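## Task

White is to move: make a single move that checkmates Black. When finished, every square other than those the move involves must contain exactly what it had initially, every piece on the board must stand upright and lie wholly within its square, and nothing may count as placed if it stays put only because the robot is holding it.

## Robot and tools

Robot: two arms, left_arm and right_arm, each ending in a two-finger gripper with a wrist camera (cam_left_wrist and cam_right_wrist, both 504x504 fisheye). The arm names do not describe which side of an image they appear on.

Frame: all positions use one scene frame. The origin sits on the table surface midway between the arms, +x reaches out across the table, +z is up, and left_arm is mounted on the +y side. Positions are in metres and orientations are quaternions written w, x, y, z. On the gripper, the fingers point along its own +z and close along its own x. The reported end_effector_position is the point between the pads; fingertips extend 17.5 mm past it. The reported hand position can be a little off, especially with the arm far extended.

A row is always 20 numbers, even when only one arm moves: left arm x, y, z, qw, qx, qy, qz, gripper position, force_limit, speed, followed by the same ten for the right arm. The seven pose numbers are an absolute target (a pose) for that gripper in the scene frame, not an offset. The last three of each half lie in [-1, 1]: position +1 opens fully (50 mm gap), about -0.65 brings the pads together, and -1 means close until something blocks the fingers; force_limit maps -1, 0, +1 to roughly 20, 102, 185 N per pad; speed maps -1, 0, +1 to 20, 85, 150 mm/s of gap change. To hold an arm still, resend its last reported pose and its same three gripper numbers; a 0 is itself a command.

Tools:
- execute_actions with "actions": an empty list just reports the state; one item {"rows": [...], "steps": n} plays up to 15 rows, one per 1/30 s step, repeating the final row if steps exceed rows; one item {"steps": n} without rows waits up to 300 steps counted from the previous result. Optional "pictures" toggles images.
- move: "target" is one 20-number row; the grippers travel in straight lines to those poses, finishing together in 0.5 to 10 s. "speed" is the path top speed in m/s, 0.002 to 0.5 (default 0.25), turning capped at double that in rad/s. Paths ignore obstacles and the other arm, and real speed may overshoot, notably with a nearly straight arm. Finger numbers are applied at the start.
- wait: "seconds" from 0 to 10, no new command.
- zoom_image: "camera" plus "region" [x0, y0, x1, y1] in image pixels from the top-left, at most 504 by 504.
- finished_scene: "scene" number (1 or 2); irreversible, reports success and opens the next scene.

Limits on commands: each step, the commanded pose is clipped to within 70 mm and 16 degrees of the measured pose; position wins over orientation if both can't be met. A call is refused outright if any target lies over 0.6 m from that arm's last reported position along any gripper axis. After an execute_actions action ends, an arm continues only to its last clipped pose, so check the result and send the remainder. Quaternions drift, so resend the intended one each time.

Results: the state line gives each gripper's position, quaternion and velocities. "pose unreachable" and HELD mark steps the clearance check altered or blocked. A "Hand target" line shows where each arm is currently being driven. A move adds a "move:" line with an outcome (done, off_target, moving, held, fault), active limits (paced = target clipped; held = some steps blocked, after which the arm may surge) and distance to pose. object_status: 0 moving, 1 blocked while opening, 2 blocked while closing (a proper grip), 3 reached the commanded opening or pads met (usually empty). Any new position value resets it to 0 briefly. Fingers stay put until the position changes by at least 0.01; only then do new force or speed values apply. The opening is about (250 - position_measured) x 0.202 mm. Flange force is the controller's rough estimate of outside load, including held weight.

Hazards: an arm that meets a joint load limit (waist, shoulder 309; elbow 145; wrist joints 40.9 N m) or an outside force of 144 N stops for 10 seconds and yields. Arms are stiff, so aiming even slightly below a contact can fault; approach surfaces slowly. Keep the arms from hitting each other. Never knock a piece or anything else off the table; that fails the scene. Avoid dropping, slamming or shoving pieces, and note that a held piece may occasionally be tugged. Long holds heat motors (MOTOR HOT warns, then brakes engage).

Chess procedure: inspect the board with the cameras and zoom, read square names from the board edge, find the mating move, grip the piece from above with fingers straddling it, lift clear of neighbours, lower into the centre of the destination square, open, and rise. For a capture, first take the captured piece off the board and set it safely on the table. Release everything and confirm upright, centred pieces before calling finished_scene. The simulation keeps running while you compose replies.

Each tool is called after "Request:" as name(argument=value, ...), one argument or row to a line, values as JSON.

## Session

Request:
execute_actions(
  actions=[],
)

Scene clock: 0.00 s of 4000.00 s.
left_arm: end_effector_position=(+0.7344, -0.0595, +0.1356) position_measured=3 object_status=3 end_effector_quat_wxyz=(+0.098, +0.959, +0.266, -0.017) end_effector_velocity=(-0.000, +0.000, -0.001) end_effector_angular_velocity=(+0.001, +0.002, +0.000) | right_arm: end_effector_position=(+0.5632, -0.5985, +0.3538) position_measured=3 object_status=3 end_effector_quat_wxyz=(+0.124, +0.897, -0.424, -0.030) end_effector_velocity=(+0.001, -0.000, -0.000) end_effector_angular_velocity=(-0.000, -0.001, +0.000)
Joint positions: left_arm=[-0.599  0.511  1.535 -0.179  0.969  0.484] | right_arm=[-0.164  0.152  1.619 -0.193  1.539  2.506]
Joint velocities: left_arm=[-0.     0.001 -0.    -0.     0.001 -0.   ] | right_arm=[-0.     0.001 -0.    -0.    -0.002 -0.   ]
Flange force (N, the push that the arm receives, along the gripper's own x y z axes): no reading
Hand target (left_arm): +0.734, -0.059, +0.136; +0.098, +0.959, +0.266, -0.017
Hand target (right_arm): +0.563, -0.598, +0.354; +0.124, +0.897, -0.424, -0.030

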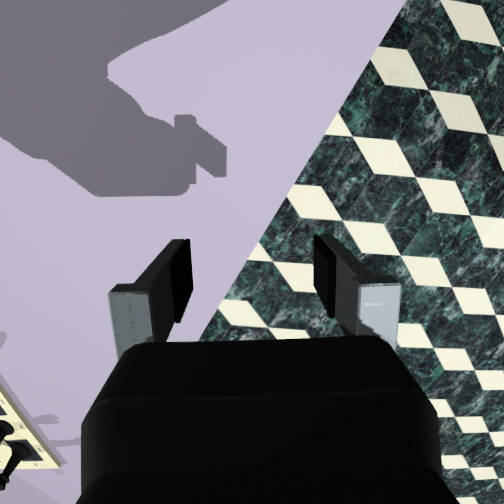

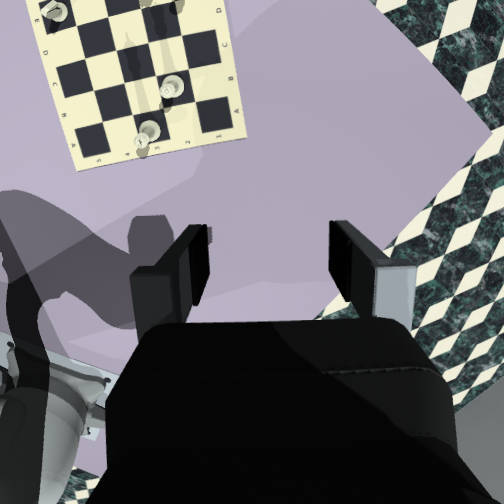

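Request:
move(
  target=[0.6,0.25,0.3,0.098,0.959,0.266,-0.017,1,0,0,0.45,-0.3,0.45,0,0.7071,-0.7071,0,1,0,0],
)

Scene clock: 12.17 s of 4000.00 s.
left_arm: end_effector_position=(+0.5995, +0.2502, +0.2995) position_measured=3 object_status=3 end_effector_quat_wxyz=(+0.098, +0.959, +0.266, -0.017) end_effector_velocity=(-0.001, +0.001, +0.000) end_effector_angular_velocity=(-0.000, +0.001, +0.001) | right_arm: end_effector_position=(+0.4493, -0.3000, +0.4502) position_measured=3 object_status=3 end_effector_quat_wxyz=(-0.000, -0.707, +0.707, -0.000) end_effector_velocity=(+0.000, +0.000, -0.001) end_effector_angular_velocity=(-0.001, +0.001, -0.001)
Joint positions: left_arm=[-0.283  0.021  1.859 -0.195  1.186  0.775] | right_arm=[ 0.323  0.005  1.598 -0.     1.538  3.656]
Joint velocities: left_arm=[ 0.001 -0.001  0.    -0.001  0.001  0.   ] | right_arm=[ 0.001  0.002  0.    -0.001 -0.     0.001]
Flange force (N, the push that the arm receives, along the gripper's own x y z axes): left_arm=[-4.8 -4.0 -1.5] | right_arm=[0.5 2.0 -1.2]
Hand target (left_arm): +0.600, +0.250, +0.300; +0.098, +0.959, +0.266, -0.017
Hand target (right_arm): +0.449, -0.300, +0.450; +0.000, +0.707, -0.707, +0.000
Off the commanded pose (left_arm): 0.001 m, 0 deg.
Off the commanded pose (right_arm): 0.001 m, 0 deg.
After step 90, 7.27 s passed at rest.
move: done

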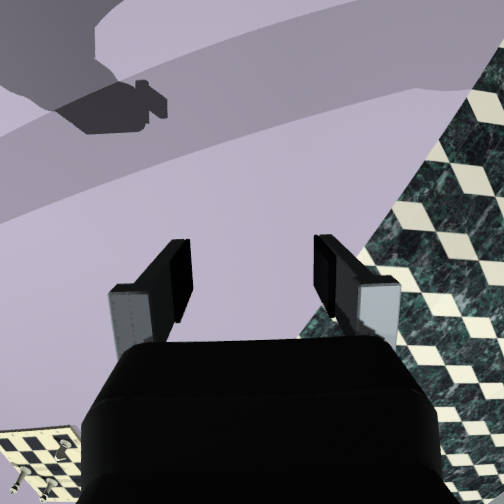

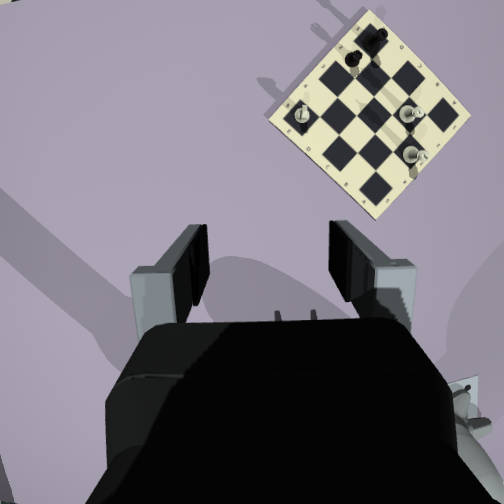

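Request:
zoom_image(
  camera="cam_right_wrist",
  region=[250,0,490,230],
)

Request:
move(
  target=[0.6,0.25,0.3,0.098,0.959,0.266,-0.017,1,0,0,0.48,-0.45,0.35,0,0.7071,-0.7071,0,1,0,0],
)

Region (250, 0, 490, 230) of cam_right_wrist's 504x504 image, scaled by 2.100, with more detail than that image has; it fills the top 483 rows of this view, and the rest is white.

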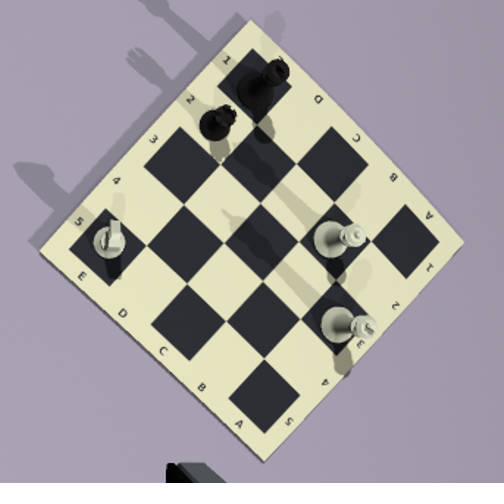

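Scene clock: 18.27 s of 4000.00 s.
left_arm: end_effector_position=(+0.6000, +0.2500, +0.3000) position_measured=3 object_status=3 end_effector_quat_wxyz=(+0.098, +0.959, +0.266, -0.017) end_effector_velocity=(+0.001, +0.001, +0.000) end_effector_angular_velocity=(+0.001, -0.002, +0.000) | right_arm: end_effector_position=(+0.4804, -0.4500, +0.3502) position_measured=3 object_status=3 end_effector_quat_wxyz=(+0.000, -0.707, +0.707, -0.000) end_effector_velocity=(+0.000, -0.000, -0.001) end_effector_angular_velocity=(-0.000, +0.001, -0.001)
Joint positions: left_arm=[-0.282  0.022  1.858 -0.196  1.187  0.776] | right_arm=[ 0.044 -0.033  1.817  0.     1.358  3.378]
Joint velocities: left_arm=[ 0.001 -0.    -0.     0.001 -0.001  0.   ] | right_arm=[-0.     0.002  0.001  0.    -0.002  0.001]
Flange force (N, the push that the arm receives, along the gripper's own x y z axes): left_arm=[-3.8 -3.7 -2.7] | right_arm=[2.3 4.5 -4.3]
Hand target (left_arm): +0.600, +0.250, +0.300; +0.098, +0.959, +0.266, -0.017
Hand target (right_arm): +0.480, -0.450, +0.350; -0.000, +0.707, -0.707, -0.000
Off the commanded pose (left_arm): 0.000 m, 0 deg.
Off the commanded pose (right_arm): 0.000 m, 0 deg.
After step 90, 2.00 s passed at rest.
move: done

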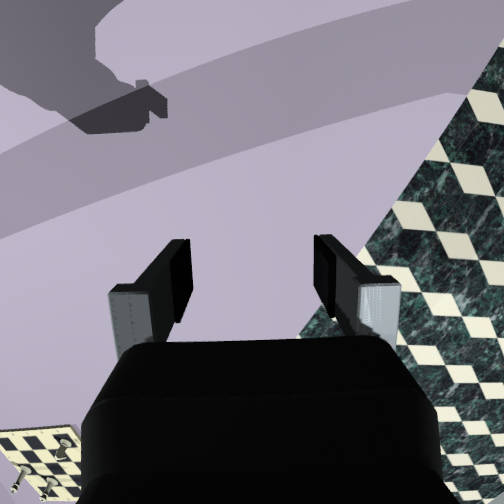

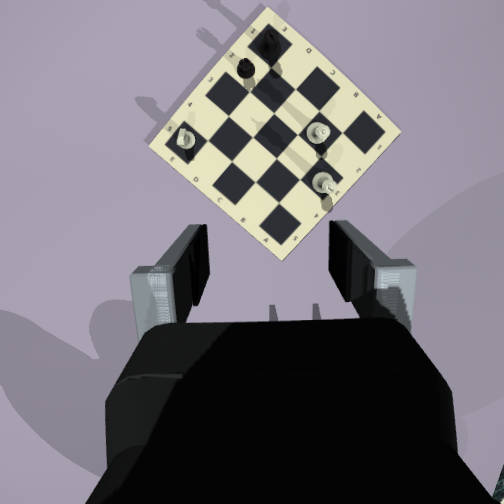

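Request:
zoom_image(
  camera="cam_left_wrist",
  region=[0,400,104,504],
)

Request:
zoom_image(
  camera="cam_right_wrist",
  region=[140,0,410,270],
)

Region (0, 400, 104, 504) of cam_left_wrist's 504x504 image, scaled by 4.846, with more detail than that image has.

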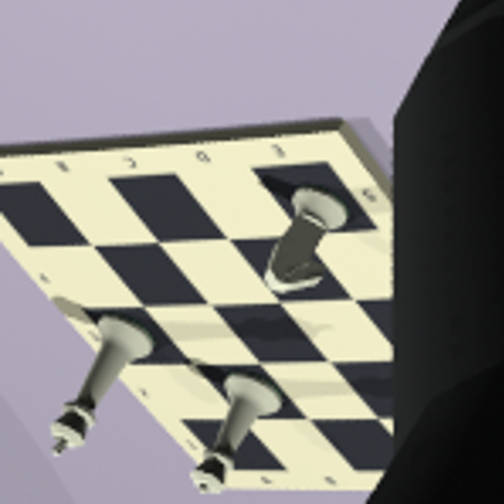

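Region (140, 0, 410, 270) of cam_right_wrist's 504x504 image, scaled by 1.867, with more detail than that image has.

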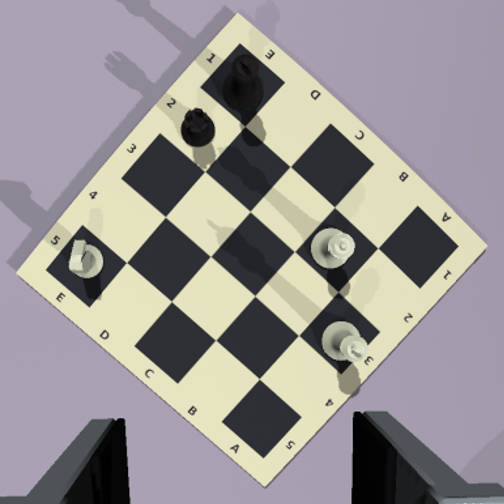

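Request:
move(
  target=[0.6,0.25,0.3,0.098,0.959,0.266,-0.017,1,0,0,0.55,-0.52,0.17,0,0.7071,-0.7071,0,1,0,0],
)

Scene clock: 41.30 s of 4000.00 s.
left_arm: end_effector_position=(+0.6000, +0.2500, +0.3000) position_measured=3 object_status=3 end_effector_quat_wxyz=(+0.098, +0.959, +0.266, -0.017) end_effector_velocity=(-0.001, -0.000, -0.001) end_effector_angular_velocity=(-0.000, +0.002, -0.000) | right_arm: end_effector_position=(+0.5500, -0.5200, +0.1698) position_measured=3 object_status=3 end_effector_quat_wxyz=(-0.000, -0.707, +0.707, +0.000) end_effector_velocity=(+0.000, +0.000, +0.000) end_effector_angular_velocity=(+0.000, -0.000, +0.000)
Joint positions: left_arm=[-0.282  0.022  1.858 -0.196  1.187  0.776] | right_arm=[-0.101  0.163  1.954 -0.     1.024  3.233]
Joint velocities: left_arm=[-0.    -0.     0.002 -0.001  0.001  0.   ] | right_arm=[-0.     0.    -0.     0.001 -0.    -0.001]
Flange force (N, the push that the arm receives, along the gripper's own x y z axes): left_arm=[-1.6 -1.1 -0.4] | right_arm=[-0.6 1.6 -2.9]
Hand target (left_arm): +0.600, +0.250, +0.300; +0.098, +0.959, +0.266, -0.017
Hand target (right_arm): +0.550, -0.520, +0.170; -0.000, +0.707, -0.707, +0.000
Off the commanded pose (left_arm): 0.000 m, 0 deg.
Off the commanded pose (right_arm): 0.000 m, 0 deg.
After step 90, 18.83 s passed at rest.
move: done

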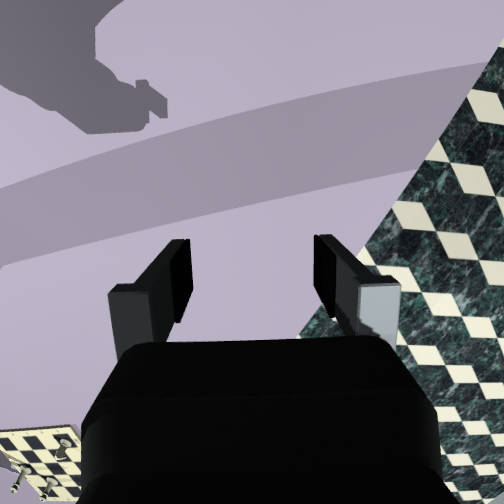

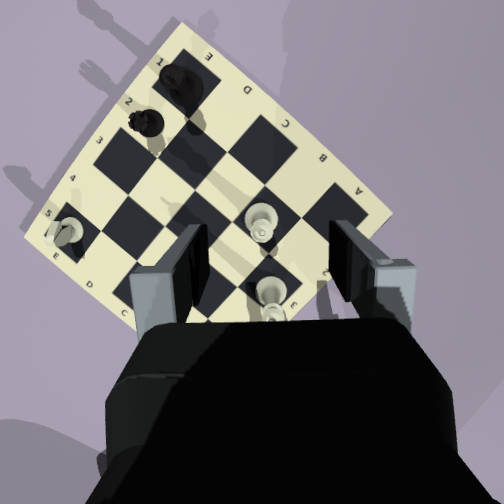

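Request:
move(
  target=[0.6,0.25,0.3,0.098,0.959,0.266,-0.017,1,0,0,0.535,-0.517,0.10,0,0.7071,-0.7071,0,1,0,0],
  speed=0.15,
)

Scene clock: 57.00 s of 4000.00 s.
left_arm: end_effector_position=(+0.6000, +0.2500, +0.3000) position_measured=3 object_status=3 end_effector_quat_wxyz=(+0.098, +0.959, +0.266, -0.017) end_effector_velocity=(-0.000, -0.001, +0.000) end_effector_angular_velocity=(-0.001, +0.001, -0.001) | right_arm: end_effector_position=(+0.5350, -0.5170, +0.1000) position_measured=3 object_status=3 end_effector_quat_wxyz=(+0.000, -0.707, +0.707, -0.000) end_effector_velocity=(-0.001, -0.000, -0.001) end_effector_angular_velocity=(-0.000, +0.001, +0.001)
Joint positions: left_arm=[-0.282  0.022  1.858 -0.196  1.187  0.776] | right_arm=[-0.094  0.214  2.043 -0.     0.884  3.24 ]
Joint velocities: left_arm=[-0.001  0.    -0.001 -0.001  0.001 -0.   ] | right_arm=[ 0.     0.001  0.001 -0.    -0.001 -0.001]
Flange force (N, the push that the arm receives, along the gripper's own x y z axes): left_arm=[-2.6 -3.6 -2.1] | right_arm=[-1.6 -0.6 -1.5]
Hand target (left_arm): +0.600, +0.250, +0.300; +0.098, +0.959, +0.266, -0.017
Hand target (right_arm): +0.535, -0.517, +0.100; +0.000, +0.707, -0.707, +0.000
Off the commanded pose (left_arm): 0.000 m, 0 deg.
Off the commanded pose (right_arm): 0.000 m, 0 deg.
After step 90, 11.87 s passed at rest.
move: done

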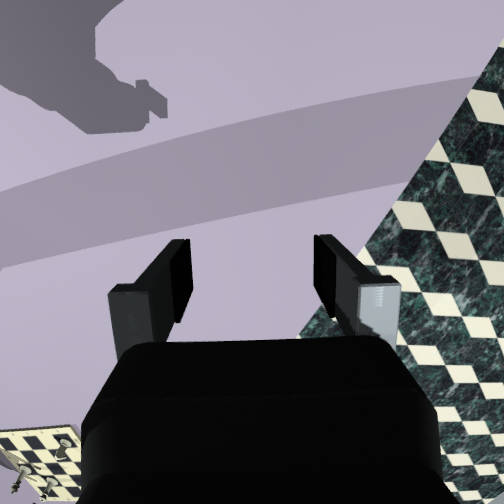

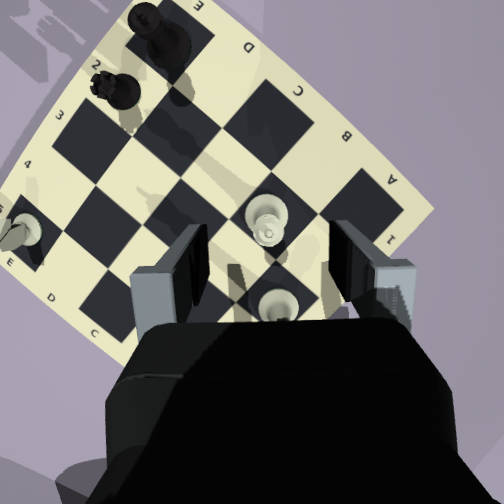

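Request:
move(
  target=[0.6,0.25,0.3,0.098,0.959,0.266,-0.017,1,0,0,0.541,-0.517,0.065,0,0.7071,-0.7071,0,1,0,0],
  speed=0.08,
)

Scene clock: 71.73 s of 4000.00 s.
left_arm: end_effector_position=(+0.6000, +0.2500, +0.3000) position_measured=3 object_status=3 end_effector_quat_wxyz=(+0.098, +0.959, +0.266, -0.017) end_effector_velocity=(+0.001, +0.000, +0.000) end_effector_angular_velocity=(-0.000, -0.002, +0.001) | right_arm: end_effector_position=(+0.5410, -0.5170, +0.0650) position_measured=3 object_status=3 end_effector_quat_wxyz=(-0.000, -0.707, +0.707, -0.000) end_effector_velocity=(-0.000, +0.000, +0.000) end_effector_angular_velocity=(+0.000, +0.001, -0.001)
Joint positions: left_arm=[-0.282  0.022  1.858 -0.196  1.187  0.776] | right_arm=[-0.095  0.264  2.059 -0.     0.818  3.239]
Joint velocities: left_arm=[ 0.001  0.    -0.001  0.    -0.001  0.   ] | right_arm=[-0.    -0.001 -0.     0.001  0.002  0.   ]
Flange force (N, the push that the arm receives, along the gripper's own x y z axes): left_arm=[-1.5 -3.6 -1.8] | right_arm=[0.1 0.4 -2.0]
Hand target (left_arm): +0.600, +0.250, +0.300; +0.098, +0.959, +0.266, -0.017
Hand target (right_arm): +0.541, -0.517, +0.065; +0.000, +0.707, -0.707, +0.000
Off the commanded pose (left_arm): 0.000 m, 0 deg.
Off the commanded pose (right_arm): 0.000 m, 0 deg.
After step 90, 10.97 s passed at rest.
move: done

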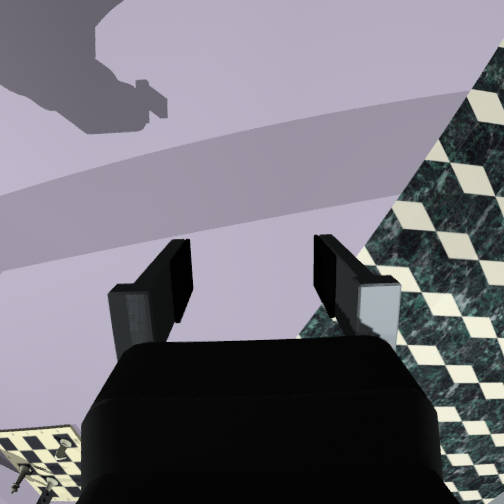

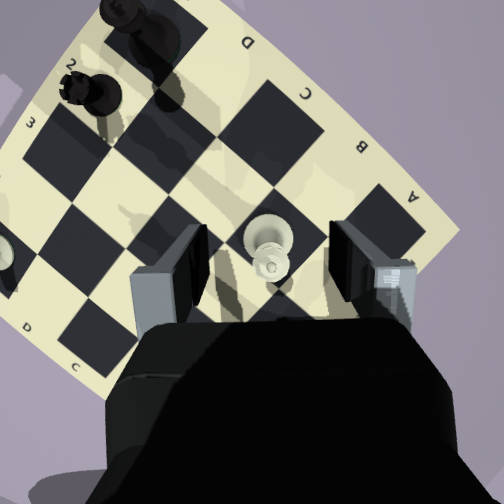

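Request:
move(
  target=[0.6,0.25,0.3,0.098,0.959,0.266,-0.017,1,0,0,0.539,-0.517,0.047,0,0.7071,-0.7071,0,0.2,-0.6,0],
  speed=0.05,
)

Scene clock: 79.90 s of 4000.00 s.
left_arm: end_effector_position=(+0.6000, +0.2500, +0.3000) position_measured=3 object_status=3 end_effector_quat_wxyz=(+0.098, +0.959, +0.266, -0.017) end_effector_velocity=(-0.001, -0.001, -0.000) end_effector_angular_velocity=(-0.001, +0.000, -0.000) | right_arm: end_effector_position=(+0.5390, -0.5170, +0.0470) position_measured=123 object_status=3 end_effector_quat_wxyz=(+0.000, -0.707, +0.707, -0.000) end_effector_velocity=(+0.000, +0.000, +0.000) end_effector_angular_velocity=(+0.000, -0.001, +0.000)
Joint positions: left_arm=[-0.282  0.022  1.858 -0.196  1.187  0.776] | right_arm=[-0.094  0.284  2.075 -0.     0.782  3.239]
Joint velocities: left_arm=[-0.001 -0.001  0.001 -0.001 -0.001 -0.   ] | right_arm=[ 0. -0. -0.  0. -0.  0.]
Flange force (N, the push that the arm receives, along the gripper's own x y z axes): left_arm=[-4.9 -2.5 -0.1] | right_arm=[-1.6 1.5 -1.8]
Hand target (left_arm): +0.600, +0.250, +0.300; +0.098, +0.959, +0.266, -0.017
Hand target (right_arm): +0.539, -0.517, +0.047; +0.000, +0.707, -0.707, +0.000
Off the commanded pose (left_arm): 0.000 m, 0 deg.
Off the commanded pose (right_arm): 0.000 m, 0 deg.
After step 90, 4.43 s passed at rest.
move: done

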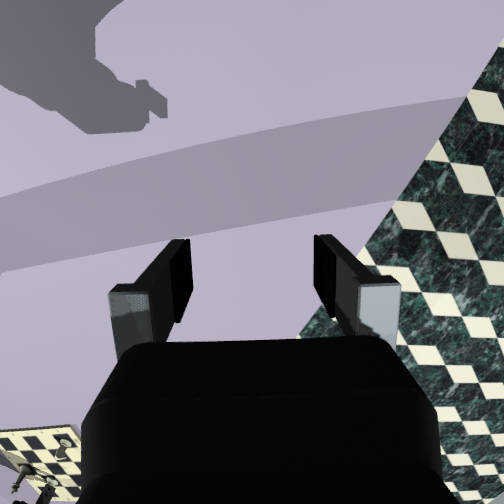

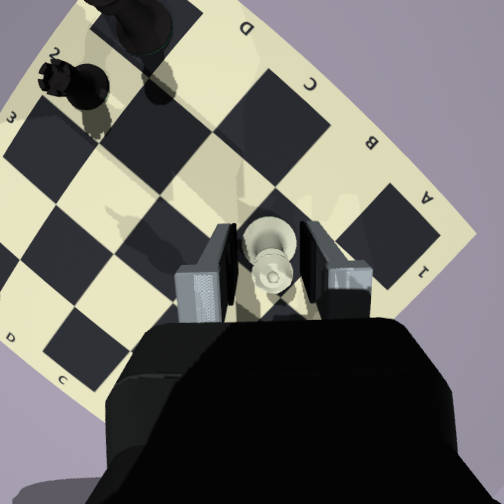

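Request:
move(
  target=[0.6,0.25,0.3,0.098,0.959,0.266,-0.017,1,0,0,0.539,-0.517,0.047,0,0.7071,-0.7071,0,-1,-0.6,-0.3],
)

Request:
move(
  target=[0.6,0.25,0.3,0.098,0.959,0.266,-0.017,1,0,0,0.545,-0.517,0.06,0,0.7071,-0.7071,0,-1,-0.6,-0.3],
  speed=0.06,
)

Request:
move(
  target=[0.6,0.25,0.3,0.098,0.959,0.266,-0.017,1,0,0,0.594,-0.518,0.053,0,0.7071,-0.7071,0,-1,-0.6,-0.3],
  speed=0.08,
)

Scene clock: 88.60 s of 4000.00 s.
left_arm: end_effector_position=(+0.6000, +0.2500, +0.3000) position_measured=3 object_status=3 end_effector_quat_wxyz=(+0.098, +0.959, +0.266, -0.017) end_effector_velocity=(-0.000, -0.000, -0.000) end_effector_angular_velocity=(-0.001, +0.001, +0.001) | right_arm: end_effector_position=(+0.5390, -0.5170, +0.0470) position_measured=186 object_status=2 end_effector_quat_wxyz=(-0.000, -0.707, +0.707, +0.000) end_effector_velocity=(+0.000, +0.000, +0.001) end_effector_angular_velocity=(+0.000, -0.001, +0.001)
Joint positions: left_arm=[-0.282  0.022  1.858 -0.196  1.187  0.776] | right_arm=[-0.094  0.284  2.075  0.     0.782  3.239]
Joint velocities: left_arm=[ 0.     0.001  0.    -0.001 -0.    -0.   ] | right_arm=[ 0.    -0.    -0.001  0.001  0.    -0.001]
Flange force (N, the push that the arm receives, along the gripper's own x y z axes): left_arm=[-1.0 -1.1 0.3] | right_arm=[-1.7 -0.6 -1.4]
Hand target (left_arm): +0.600, +0.250, +0.300; +0.098, +0.959, +0.266, -0.017
Hand target (right_arm): +0.539, -0.517, +0.047; +0.000, +0.707, -0.707, +0.000
Off the commanded pose (left_arm): 0.000 m, 0 deg.
Off the commanded pose (right_arm): 0.000 m, 0 deg.
After step 90, 5.00 s passed at rest.
move: done

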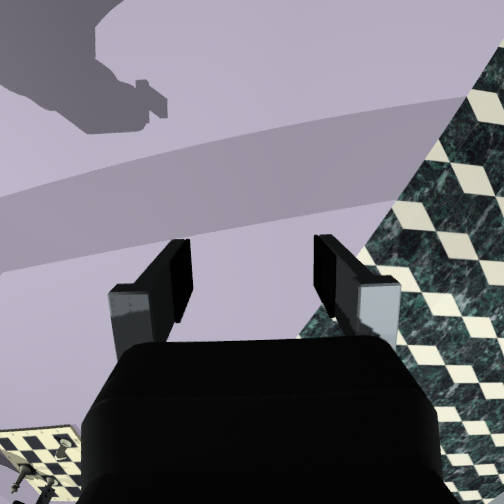

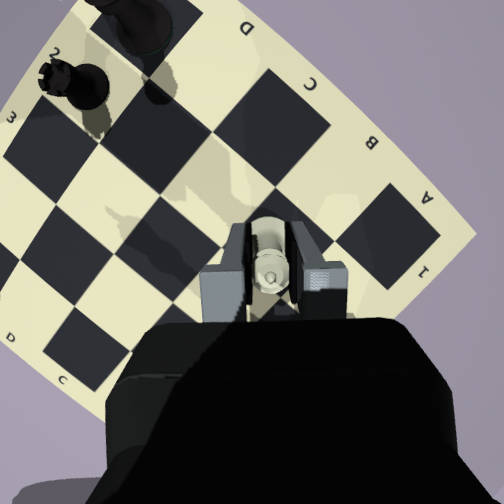

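Scene clock: 89.30 s of 4000.00 s.
left_arm: end_effector_position=(+0.6000, +0.2500, +0.3000) position_measured=3 object_status=3 end_effector_quat_wxyz=(+0.098, +0.959, +0.266, -0.017) end_effector_velocity=(+0.000, -0.001, +0.001) end_effector_angular_velocity=(-0.001, -0.002, -0.000) | right_arm: end_effector_position=(+0.5450, -0.5170, +0.0600) position_measured=186 object_status=2 end_effector_quat_wxyz=(-0.000, -0.707, +0.707, +0.000) end_effector_velocity=(+0.000, +0.000, -0.000) end_effector_angular_velocity=(-0.000, -0.001, -0.000)
Joint positions: left_arm=[-0.282  0.022  1.858 -0.196  1.187  0.776] | right_arm=[-0.095  0.276  2.055  0.     0.811  3.238]
Joint velocities: left_arm=[-0.001 -0.001 -0.002 -0.001  0.001 -0.   ] | right_arm=[ 0.    -0.     0.    -0.    -0.001  0.   ]
Flange force (N, the push that the arm receives, along the gripper's own x y z axes): left_arm=[-2.5 -3.5 -1.9] | right_arm=[-2.6 0.1 -2.1]
Hand target (left_arm): +0.600, +0.250, +0.300; +0.098, +0.959, +0.266, -0.017
Hand target (right_arm): +0.545, -0.517, +0.060; -0.000, +0.707, -0.707, -0.000
Off the commanded pose (left_arm): 0.000 m, 0 deg.
Off the commanded pose (right_arm): 0.000 m, 0 deg.
move: done

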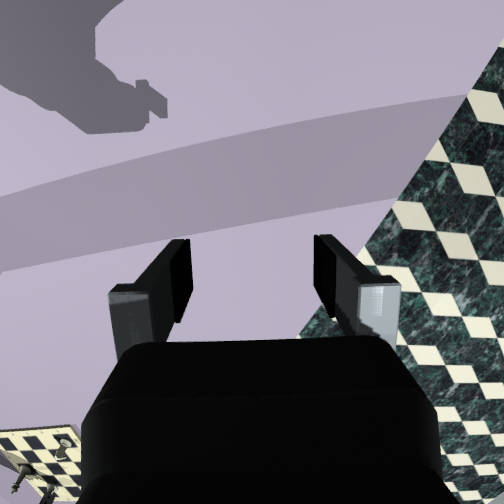

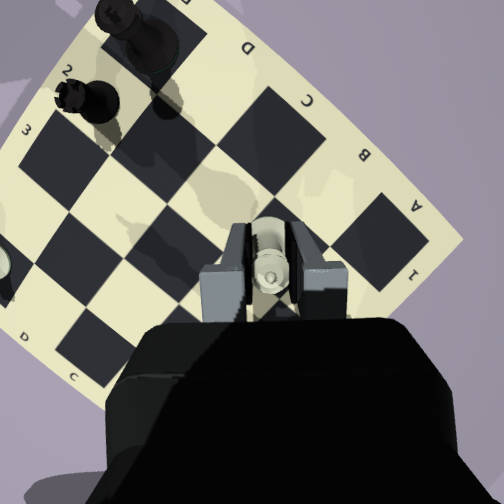

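Scene clock: 90.23 s of 4000.00 s.
left_arm: end_effector_position=(+0.6000, +0.2500, +0.3000) position_measured=3 object_status=3 end_effector_quat_wxyz=(+0.098, +0.959, +0.266, -0.017) end_effector_velocity=(+0.000, -0.000, +0.001) end_effector_angular_velocity=(-0.001, -0.001, +0.001) | right_arm: end_effector_position=(+0.5940, -0.5179, +0.0530) position_measured=186 object_status=2 end_effector_quat_wxyz=(+0.000, -0.707, +0.707, +0.000) end_effector_velocity=(-0.000, -0.000, +0.000) end_effector_angular_velocity=(-0.000, +0.001, -0.000)
Joint positions: left_arm=[-0.282  0.022  1.858 -0.196  1.187  0.776] | right_arm=[-0.105  0.347  1.968  0.     0.827  3.229]
Joint velocities: left_arm=[ 0.    -0.    -0.001 -0.     0.    -0.   ] | right_arm=[-0.     0.    -0.    -0.     0.002  0.   ]
Flange force (N, the push that the arm receives, along the gripper's own x y z axes): left_arm=[-3.8 -2.0 0.5] | right_arm=[0.0 0.5 -1.9]
Hand target (left_arm): +0.600, +0.250, +0.300; +0.098, +0.959, +0.266, -0.017
Hand target (right_arm): +0.594, -0.518, +0.053; -0.000, +0.707, -0.707, -0.000
Off the commanded pose (left_arm): 0.000 m, 0 deg.
Off the commanded pose (right_arm): 0.000 m, 0 deg.
move: done

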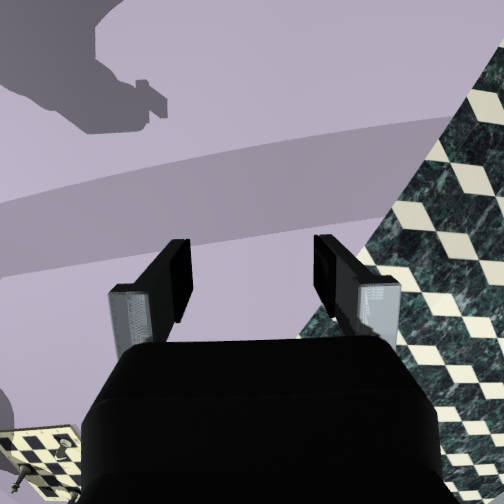

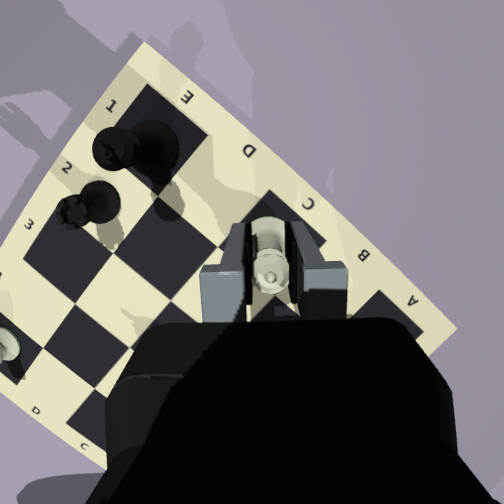

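Request:
move(
  target=[0.6,0.25,0.3,0.098,0.959,0.266,-0.017,1,0,0,0.593,-0.520,0.0478,0,0.7071,-0.7071,0,-1,-0.6,-0.3],
  speed=0.02,
)

Request:
move(
  target=[0.6,0.25,0.3,0.098,0.959,0.266,-0.017,1,0,0,0.593,-0.520,0.0478,0,0.7071,-0.7071,0,1,-0.6,-0.3],
)

Request:
move(
  target=[0.6,0.25,0.3,0.098,0.959,0.266,-0.017,1,0,0,0.58,-0.520,0.2,0,0.7071,-0.7071,0,1,-0.6,-0.3],
  speed=0.15,
)

Scene clock: 102.07 s of 4000.00 s.
left_arm: end_effector_position=(+0.6000, +0.2500, +0.3000) position_measured=3 object_status=3 end_effector_quat_wxyz=(+0.098, +0.959, +0.266, -0.017) end_effector_velocity=(+0.000, +0.001, +0.000) end_effector_angular_velocity=(+0.000, +0.000, +0.001) | right_arm: end_effector_position=(+0.5930, -0.5200, +0.0478) position_measured=186 object_status=2 end_effector_quat_wxyz=(+0.000, -0.707, +0.707, -0.000) end_effector_velocity=(-0.001, -0.000, -0.001) end_effector_angular_velocity=(-0.000, +0.003, +0.000)
Joint positions: left_arm=[-0.282  0.022  1.858 -0.196  1.187  0.776] | right_arm=[-0.108  0.352  1.973 -0.     0.817  3.226]
Joint velocities: left_arm=[ 0.001  0.    -0.     0.     0.001 -0.   ] | right_arm=[ 0.     0.001  0.    -0.     0.001 -0.   ]
Flange force (N, the push that the arm receives, along the gripper's own x y z axes): left_arm=[-3.6 -4.8 -1.1] | right_arm=[-0.1 0.3 -1.5]
Hand target (left_arm): +0.600, +0.250, +0.300; +0.098, +0.959, +0.266, -0.017
Hand target (right_arm): +0.593, -0.520, +0.048; +0.000, +0.707, -0.707, +0.000
Off the commanded pose (left_arm): 0.000 m, 0 deg.
Off the commanded pose (right_arm): 0.000 m, 0 deg.
After step 90, 8.13 s passed at rest.
move: done

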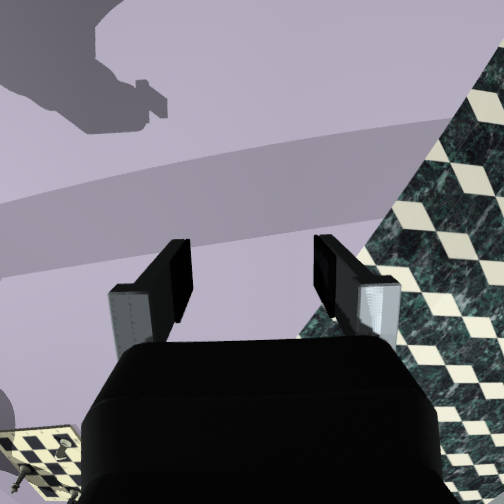

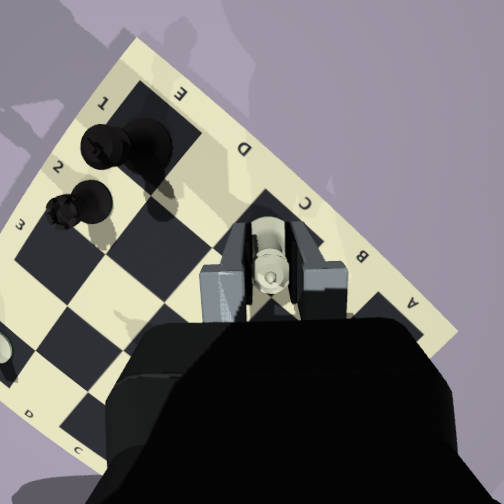

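Scene clock: 102.87 s of 4000.00 s.
left_arm: end_effector_position=(+0.6000, +0.2500, +0.3000) position_measured=3 object_status=3 end_effector_quat_wxyz=(+0.098, +0.959, +0.266, -0.017) end_effector_velocity=(-0.000, +0.001, +0.000) end_effector_angular_velocity=(+0.001, -0.000, -0.000) | right_arm: end_effector_position=(+0.5930, -0.5200, +0.0478) position_measured=3 object_status=3 end_effector_quat_wxyz=(-0.000, -0.707, +0.707, -0.000) end_effector_velocity=(-0.000, -0.000, -0.000) end_effector_angular_velocity=(-0.000, +0.001, +0.000)
Joint positions: left_arm=[-0.282  0.022  1.858 -0.196  1.187  0.776] | right_arm=[-0.108  0.352  1.973 -0.     0.817  3.226]
Joint velocities: left_arm=[ 0.    -0.     0.     0.001  0.001  0.   ] | right_arm=[ 0.     0.001  0.    -0.    -0.     0.   ]
Flange force (N, the push that the arm receives, along the gripper's own x y z axes): left_arm=[-2.4 -5.2 -1.8] | right_arm=[-0.1 -0.3 -1.5]
Hand target (left_arm): +0.600, +0.250, +0.300; +0.098, +0.959, +0.266, -0.017
Hand target (right_arm): +0.593, -0.520, +0.048; +0.000, +0.707, -0.707, +0.000
Off the commanded pose (left_arm): 0.000 m, 0 deg.
Off the commanded pose (right_arm): 0.000 m, 0 deg.
move: done

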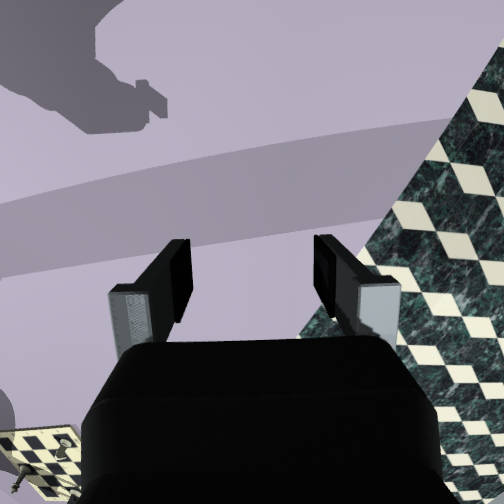

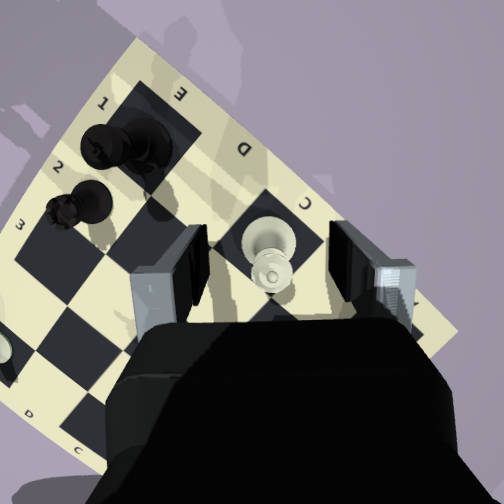

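Scene clock: 104.23 s of 4000.00 s.
left_arm: end_effector_position=(+0.6000, +0.2500, +0.3000) position_measured=3 object_status=3 end_effector_quat_wxyz=(+0.098, +0.959, +0.266, -0.017) end_effector_velocity=(+0.000, -0.000, +0.000) end_effector_angular_velocity=(+0.000, -0.001, -0.001) | right_arm: end_effector_position=(+0.5800, -0.5199, +0.2001) position_measured=3 object_status=3 end_effector_quat_wxyz=(+0.000, -0.707, +0.707, +0.000) end_effector_velocity=(+0.000, -0.000, +0.001) end_effector_angular_velocity=(-0.000, -0.002, +0.001)
Joint positions: left_arm=[-0.282  0.022  1.858 -0.196  1.187  0.776] | right_arm=[-0.106  0.182  1.869  0.     1.091  3.228]
Joint velocities: left_arm=[-0.001  0.    -0.     0.    -0.     0.   ] | right_arm=[ 0.    -0.001 -0.    -0.    -0.    -0.   ]
Flange force (N, the push that the arm receives, along the gripper's own x y z axes): left_arm=[0.6 -2.1 -2.3] | right_arm=[-0.5 -1.5 -1.0]
Hand target (left_arm): +0.600, +0.250, +0.300; +0.098, +0.959, +0.266, -0.017
Hand target (right_arm): +0.580, -0.520, +0.200; -0.000, +0.707, -0.707, -0.000
Off the commanded pose (left_arm): 0.000 m, 0 deg.
Off the commanded pose (right_arm): 0.000 m, 0 deg.
move: done

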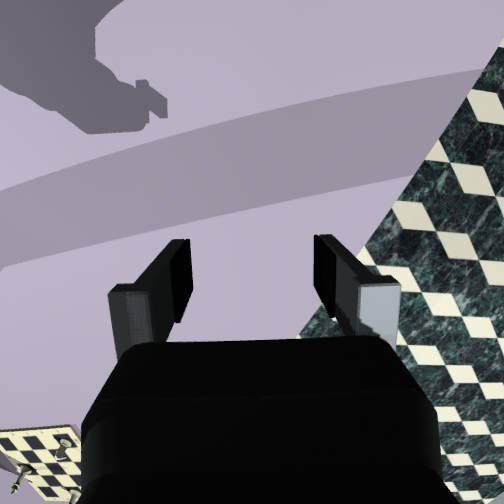

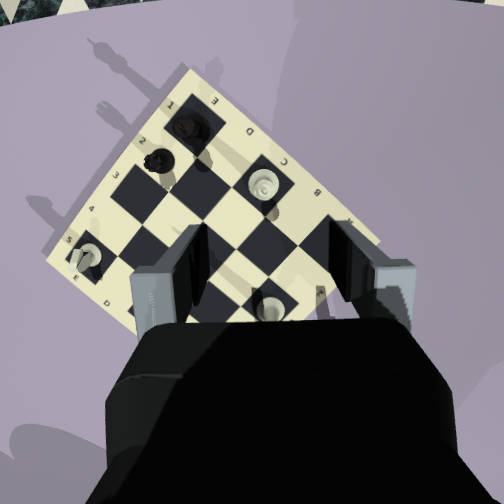

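Request:
finished_scene(
  scene=1,
)

The scene is finished: the task was done.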